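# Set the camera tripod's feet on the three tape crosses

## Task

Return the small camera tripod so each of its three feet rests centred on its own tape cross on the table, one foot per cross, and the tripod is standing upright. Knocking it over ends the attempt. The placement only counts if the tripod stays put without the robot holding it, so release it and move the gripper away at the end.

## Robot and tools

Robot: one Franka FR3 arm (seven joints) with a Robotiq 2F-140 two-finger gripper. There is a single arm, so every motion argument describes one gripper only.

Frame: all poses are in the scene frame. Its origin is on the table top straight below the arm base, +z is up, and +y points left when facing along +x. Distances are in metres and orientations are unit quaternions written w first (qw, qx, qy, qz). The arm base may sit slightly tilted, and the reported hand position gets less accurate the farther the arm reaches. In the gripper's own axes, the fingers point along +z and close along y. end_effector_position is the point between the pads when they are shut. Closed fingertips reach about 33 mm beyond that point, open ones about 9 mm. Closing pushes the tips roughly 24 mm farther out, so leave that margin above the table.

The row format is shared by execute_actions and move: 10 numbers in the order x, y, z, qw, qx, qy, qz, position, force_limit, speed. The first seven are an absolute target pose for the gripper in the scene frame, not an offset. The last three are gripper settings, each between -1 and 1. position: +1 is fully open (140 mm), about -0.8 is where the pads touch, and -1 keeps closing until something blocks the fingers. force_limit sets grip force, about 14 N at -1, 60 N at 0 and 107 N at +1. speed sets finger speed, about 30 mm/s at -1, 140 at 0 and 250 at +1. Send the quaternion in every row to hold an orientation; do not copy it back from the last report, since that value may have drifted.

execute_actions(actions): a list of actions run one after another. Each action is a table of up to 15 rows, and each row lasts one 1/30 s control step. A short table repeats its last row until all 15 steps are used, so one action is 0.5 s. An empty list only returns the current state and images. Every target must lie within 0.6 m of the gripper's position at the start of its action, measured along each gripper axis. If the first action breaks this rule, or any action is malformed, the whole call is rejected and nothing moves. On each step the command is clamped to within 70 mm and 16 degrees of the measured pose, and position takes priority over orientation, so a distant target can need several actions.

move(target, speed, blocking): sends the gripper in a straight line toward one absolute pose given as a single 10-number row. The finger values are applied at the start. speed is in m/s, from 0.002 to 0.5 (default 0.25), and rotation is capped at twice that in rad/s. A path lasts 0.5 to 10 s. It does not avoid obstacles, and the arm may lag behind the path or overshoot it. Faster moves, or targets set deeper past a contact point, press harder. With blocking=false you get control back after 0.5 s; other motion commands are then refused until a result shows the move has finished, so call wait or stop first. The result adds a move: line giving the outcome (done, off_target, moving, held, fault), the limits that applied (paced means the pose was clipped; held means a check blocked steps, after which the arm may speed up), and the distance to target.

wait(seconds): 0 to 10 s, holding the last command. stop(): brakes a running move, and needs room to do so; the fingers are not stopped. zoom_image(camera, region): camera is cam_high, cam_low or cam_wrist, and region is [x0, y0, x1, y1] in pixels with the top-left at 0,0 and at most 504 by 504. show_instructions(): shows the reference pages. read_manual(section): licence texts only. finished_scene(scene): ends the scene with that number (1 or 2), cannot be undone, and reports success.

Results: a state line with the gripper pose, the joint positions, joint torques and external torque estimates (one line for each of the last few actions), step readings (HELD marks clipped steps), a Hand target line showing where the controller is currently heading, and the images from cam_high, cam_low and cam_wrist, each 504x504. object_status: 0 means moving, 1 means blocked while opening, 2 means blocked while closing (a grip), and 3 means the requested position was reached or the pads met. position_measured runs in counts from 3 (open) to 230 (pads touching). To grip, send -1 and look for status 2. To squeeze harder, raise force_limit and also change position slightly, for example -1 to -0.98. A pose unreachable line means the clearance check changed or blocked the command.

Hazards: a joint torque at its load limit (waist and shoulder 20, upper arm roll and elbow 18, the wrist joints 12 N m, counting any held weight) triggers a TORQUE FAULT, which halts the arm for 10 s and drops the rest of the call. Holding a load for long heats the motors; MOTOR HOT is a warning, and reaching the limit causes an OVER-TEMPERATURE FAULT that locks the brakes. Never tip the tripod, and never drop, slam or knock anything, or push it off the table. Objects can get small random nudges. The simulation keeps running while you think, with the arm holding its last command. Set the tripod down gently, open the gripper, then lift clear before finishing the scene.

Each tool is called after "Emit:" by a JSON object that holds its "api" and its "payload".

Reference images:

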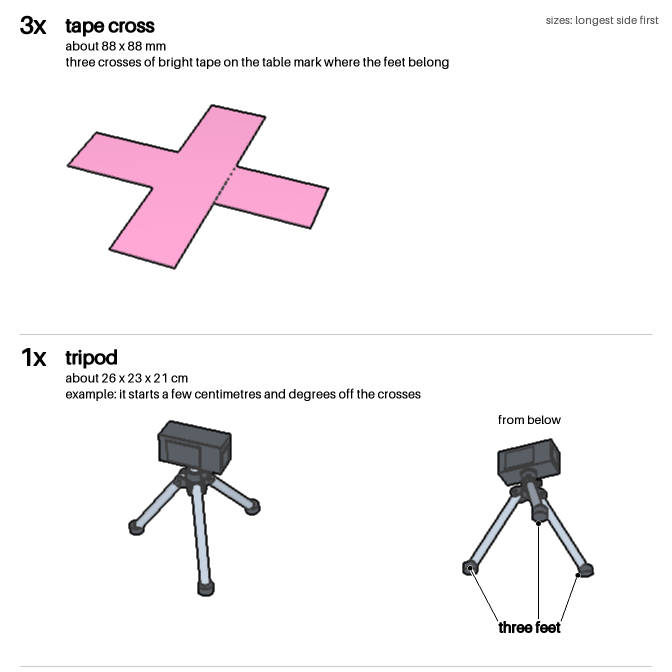

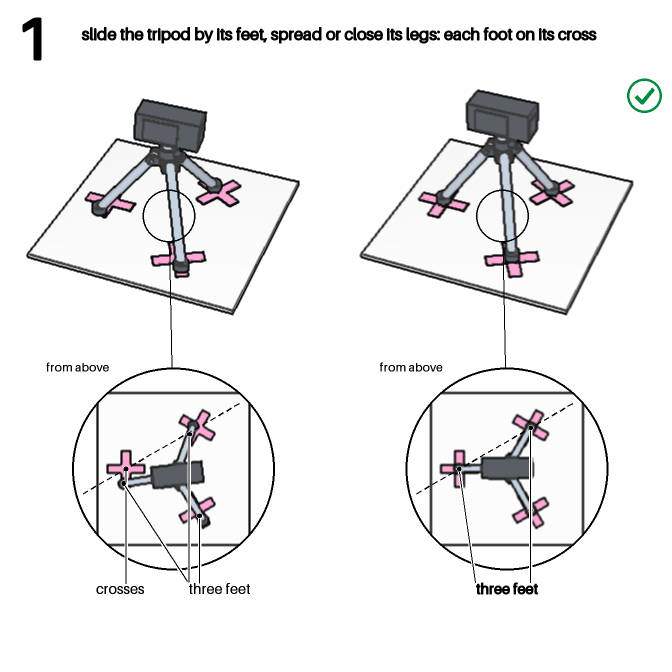

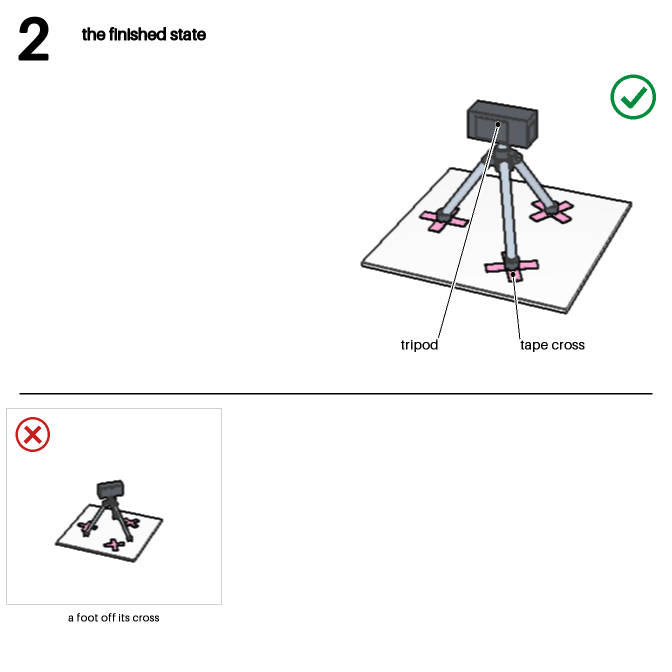

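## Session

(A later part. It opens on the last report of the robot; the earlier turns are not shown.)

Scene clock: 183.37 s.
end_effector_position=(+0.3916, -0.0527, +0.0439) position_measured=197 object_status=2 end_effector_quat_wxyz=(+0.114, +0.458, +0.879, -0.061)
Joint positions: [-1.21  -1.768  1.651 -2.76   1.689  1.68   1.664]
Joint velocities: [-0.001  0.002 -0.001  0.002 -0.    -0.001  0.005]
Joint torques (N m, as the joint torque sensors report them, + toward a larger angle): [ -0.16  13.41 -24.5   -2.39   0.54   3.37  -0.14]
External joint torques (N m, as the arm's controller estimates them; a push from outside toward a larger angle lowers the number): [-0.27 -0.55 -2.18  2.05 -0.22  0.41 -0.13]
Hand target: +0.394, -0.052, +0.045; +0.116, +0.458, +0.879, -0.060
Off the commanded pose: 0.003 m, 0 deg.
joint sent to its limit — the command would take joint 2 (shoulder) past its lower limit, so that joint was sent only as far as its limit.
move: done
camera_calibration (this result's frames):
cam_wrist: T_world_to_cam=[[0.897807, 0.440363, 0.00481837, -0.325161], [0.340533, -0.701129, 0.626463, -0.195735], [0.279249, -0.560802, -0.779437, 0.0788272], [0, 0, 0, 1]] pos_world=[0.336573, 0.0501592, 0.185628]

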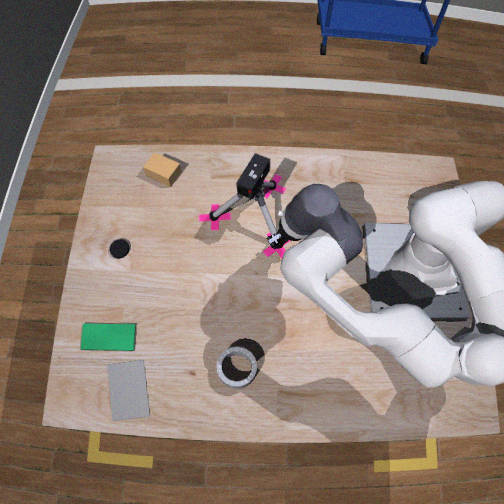

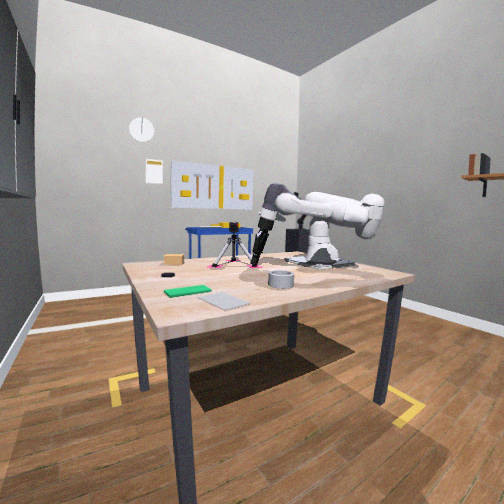

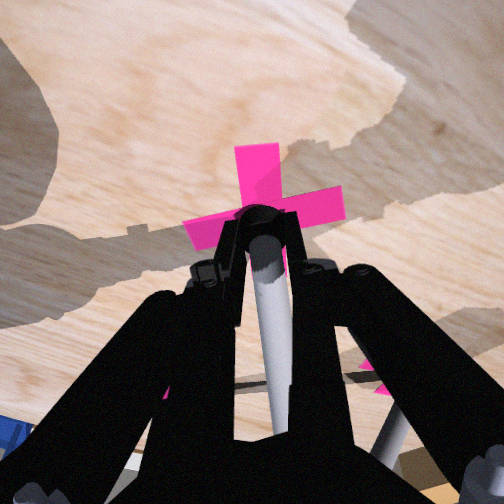

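Emit:
{"api": "move", "payload": {"target": [0.394,-0.053,0.040,0.1158,0.4577,0.8794,-0.0603,-1,-0.5,-0.8], "speed": 0.01}}

Emit:
{"api": "move", "payload": {"target": [0.394,-0.053,0.040,0.1158,0.4577,0.8794,-0.0603,-0.1,-0.5,-0.3]}}

Emit:
{"api": "move", "payload": {"target": [0.37,-0.02,0.31,0.1158,0.4577,0.8794,-0.0603,-0.1,-0.5,-0.3]}}

Emit:
{"api": "zoom_image", "payload": {"camera": "cam_high", "region": [190, 160, 300, 270]}}

Scene clock: 189.03 s.
end_effector_position=(+0.3912, -0.0527, +0.0397) position_measured=197 object_status=2 end_effector_quat_wxyz=(+0.112, +0.459, +0.879, -0.060)
Joint positions: [-1.21  -1.768  1.664 -2.759  1.699  1.682  1.666]
Joint velocities: [ 0.001 -0.001  0.    -0.     0.001  0.001 -0.   ]
Joint torques (N m, as the joint torque sensors report them, + toward a larger angle): [ -0.08  13.4  -21.38  -3.35   2.05   3.99  -0.12]
External joint torques (N m, as the arm's controller estimates them; a push from outside toward a larger angle lowers the number): [-0.19 -0.48  0.95  1.29  1.28  1.03 -0.11]
Hand target: +0.394, -0.053, +0.040; +0.116, +0.458, +0.879, -0.060
Off the commanded pose: 0.003 m, 0 deg.
joint sent to its limit — the command would take joint 2 (shoulder) past its lower limit, so that joint was sent only as far as its limit.
move: done
camera_calibration (this result's frames):
cam_wrist: T_world_to_cam=[[0.898487, 0.438986, 0.00363538, -0.325033], [0.34083, -0.70276, 0.62447, -0.193061], [0.276689, -0.559839, -0.78104, 0.0767695], [0, 0, 0, 1]] pos_world=[0.336597, 0.049988, 0.181702]

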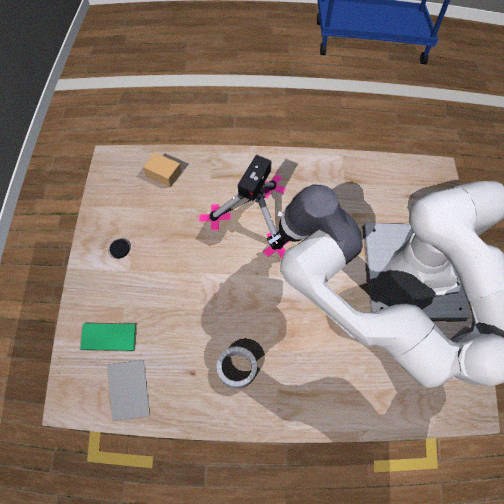

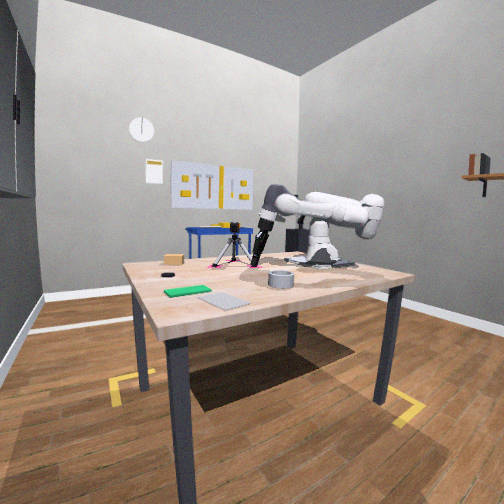

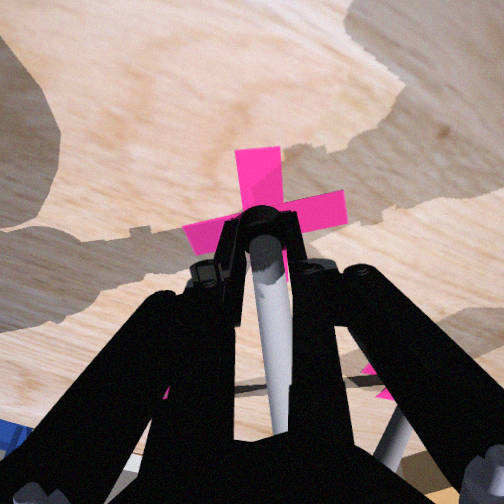

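Scene clock: 189.73 s.
end_effector_position=(+0.3926, -0.0527, +0.0402) position_measured=141 object_status=3 end_effector_quat_wxyz=(+0.115, +0.458, +0.879, -0.060)
Joint positions: [-1.21  -1.768  1.664 -2.758  1.702  1.686  1.666]
Joint velocities: [ 0.001  0.001 -0.     0.     0.001  0.002  0.   ]
Joint torques (N m, as the joint torque sensors report them, + toward a larger angle): [ -0.03  13.27 -21.37  -3.73   1.38   3.37  -0.16]
External joint torques (N m, as the arm's controller estimates them; a push from outside toward a larger angle lowers the number): [-0.2  -0.69  0.96  0.88  0.61  0.42 -0.15]
Hand target: +0.394, -0.053, +0.040; +0.116, +0.458, +0.879, -0.060
Off the commanded pose: 0.001 m, 0 deg.
joint sent to its limit — the command would take joint 2 (shoulder) past its lower limit, so that joint was sent only as far as its limit.
move: done
camera_calibration (this result's frames):
cam_wrist: T_world_to_cam=[[0.897935, 0.440079, 0.00660066, -0.326208], [0.339238, -0.701579, 0.626662, -0.193264], [0.280412, -0.560462, -0.779263, 0.075195], [0, 0, 0, 1]] pos_world=[0.33739, 0.0501116, 0.181861]

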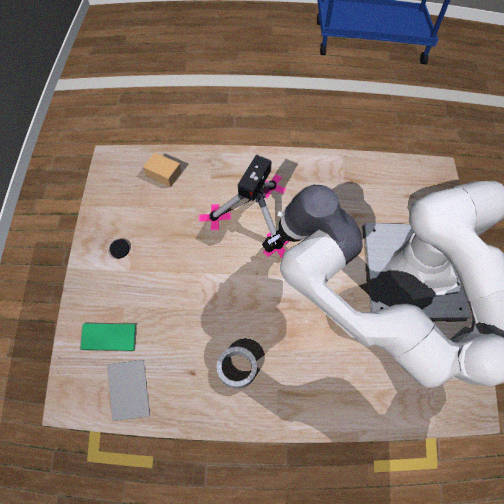

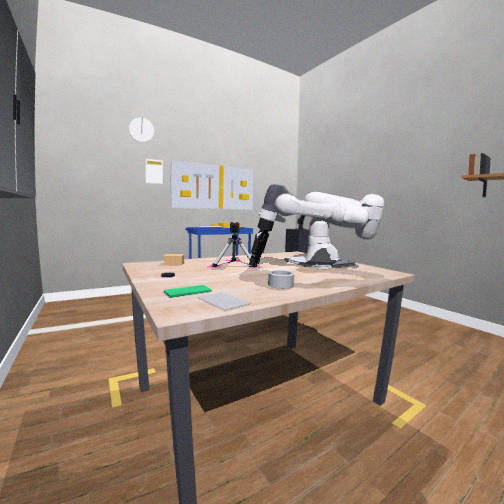

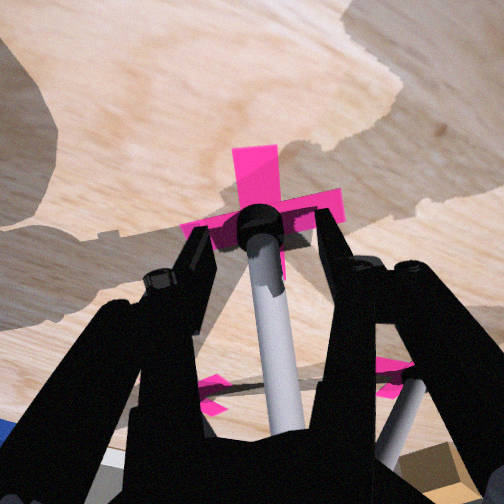

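Scene clock: 191.47 s.
end_effector_position=(+0.3676, -0.0280, +0.3131) position_measured=141 object_status=3 end_effector_quat_wxyz=(+0.121, +0.459, +0.878, -0.062)
Joint positions: [-1.343 -1.602  0.85  -2.518  0.944  1.424  1.644]
Joint velocities: [-0.    -0.    -0.     0.002 -0.006 -0.006  0.001]
Joint torques (N m, as the joint torque sensors report them, + toward a larger angle): [  0.21  20.92 -22.06  11.16   0.05   2.73  -0.08]
External joint torques (N m, as the arm's controller estimates them; a push from outside toward a larger angle lowers the number): [ 0.07  2.07 -1.33  1.01 -0.67 -0.25 -0.07]
Hand target: +0.367, -0.027, +0.314; +0.119, +0.459, +0.878, -0.062
Off the commanded pose: 0.009 m, 1 deg.
move: off_target
camera_calibration (this result's frames):
cam_wrist: T_world_to_cam=[[0.898357, 0.439134, 0.0107569, -0.317882], [0.33272, -0.696242, 0.636039, -0.338811], [0.286795, -0.567811, -0.771582, 0.303769], [0, 0, 0, 1]] pos_world=[0.311181, 0.0761817, 0.453299]

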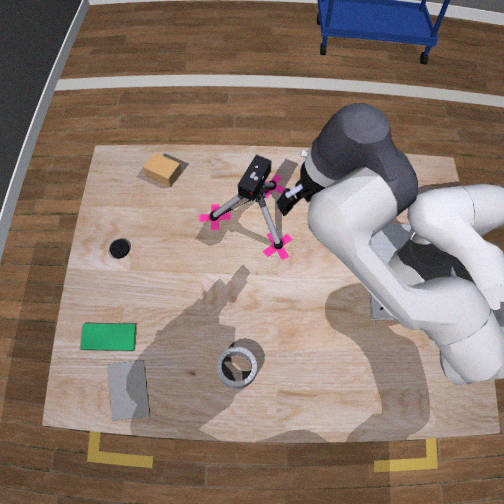

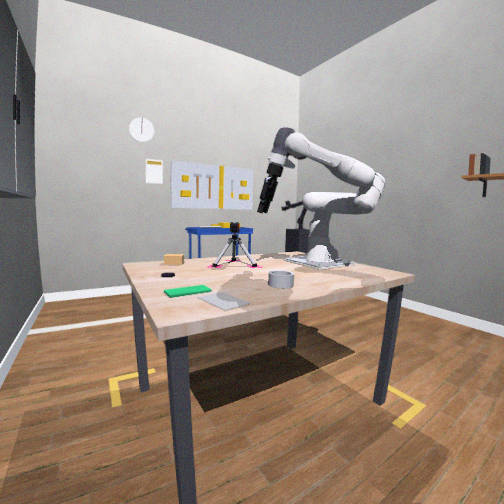

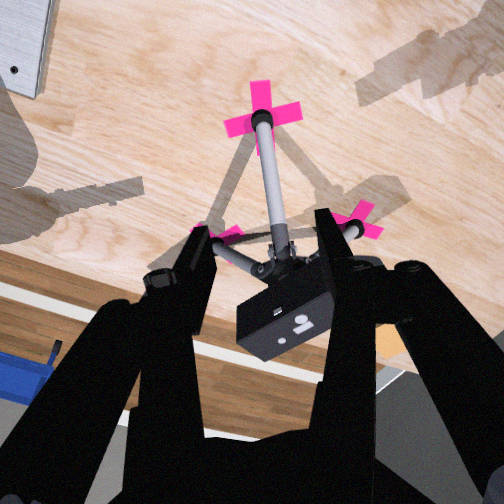

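Region (190, 160, 300, 270) of cam_high's 504x504 image, scaled by 4.582, with more detail than that image has.

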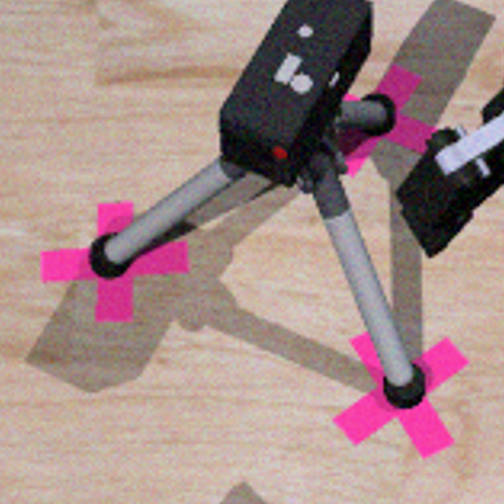

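All within about 3 mm.

Emit:
{"api": "finished_scene", "payload": {"scene": 1}}

The scene is finished: the task was done.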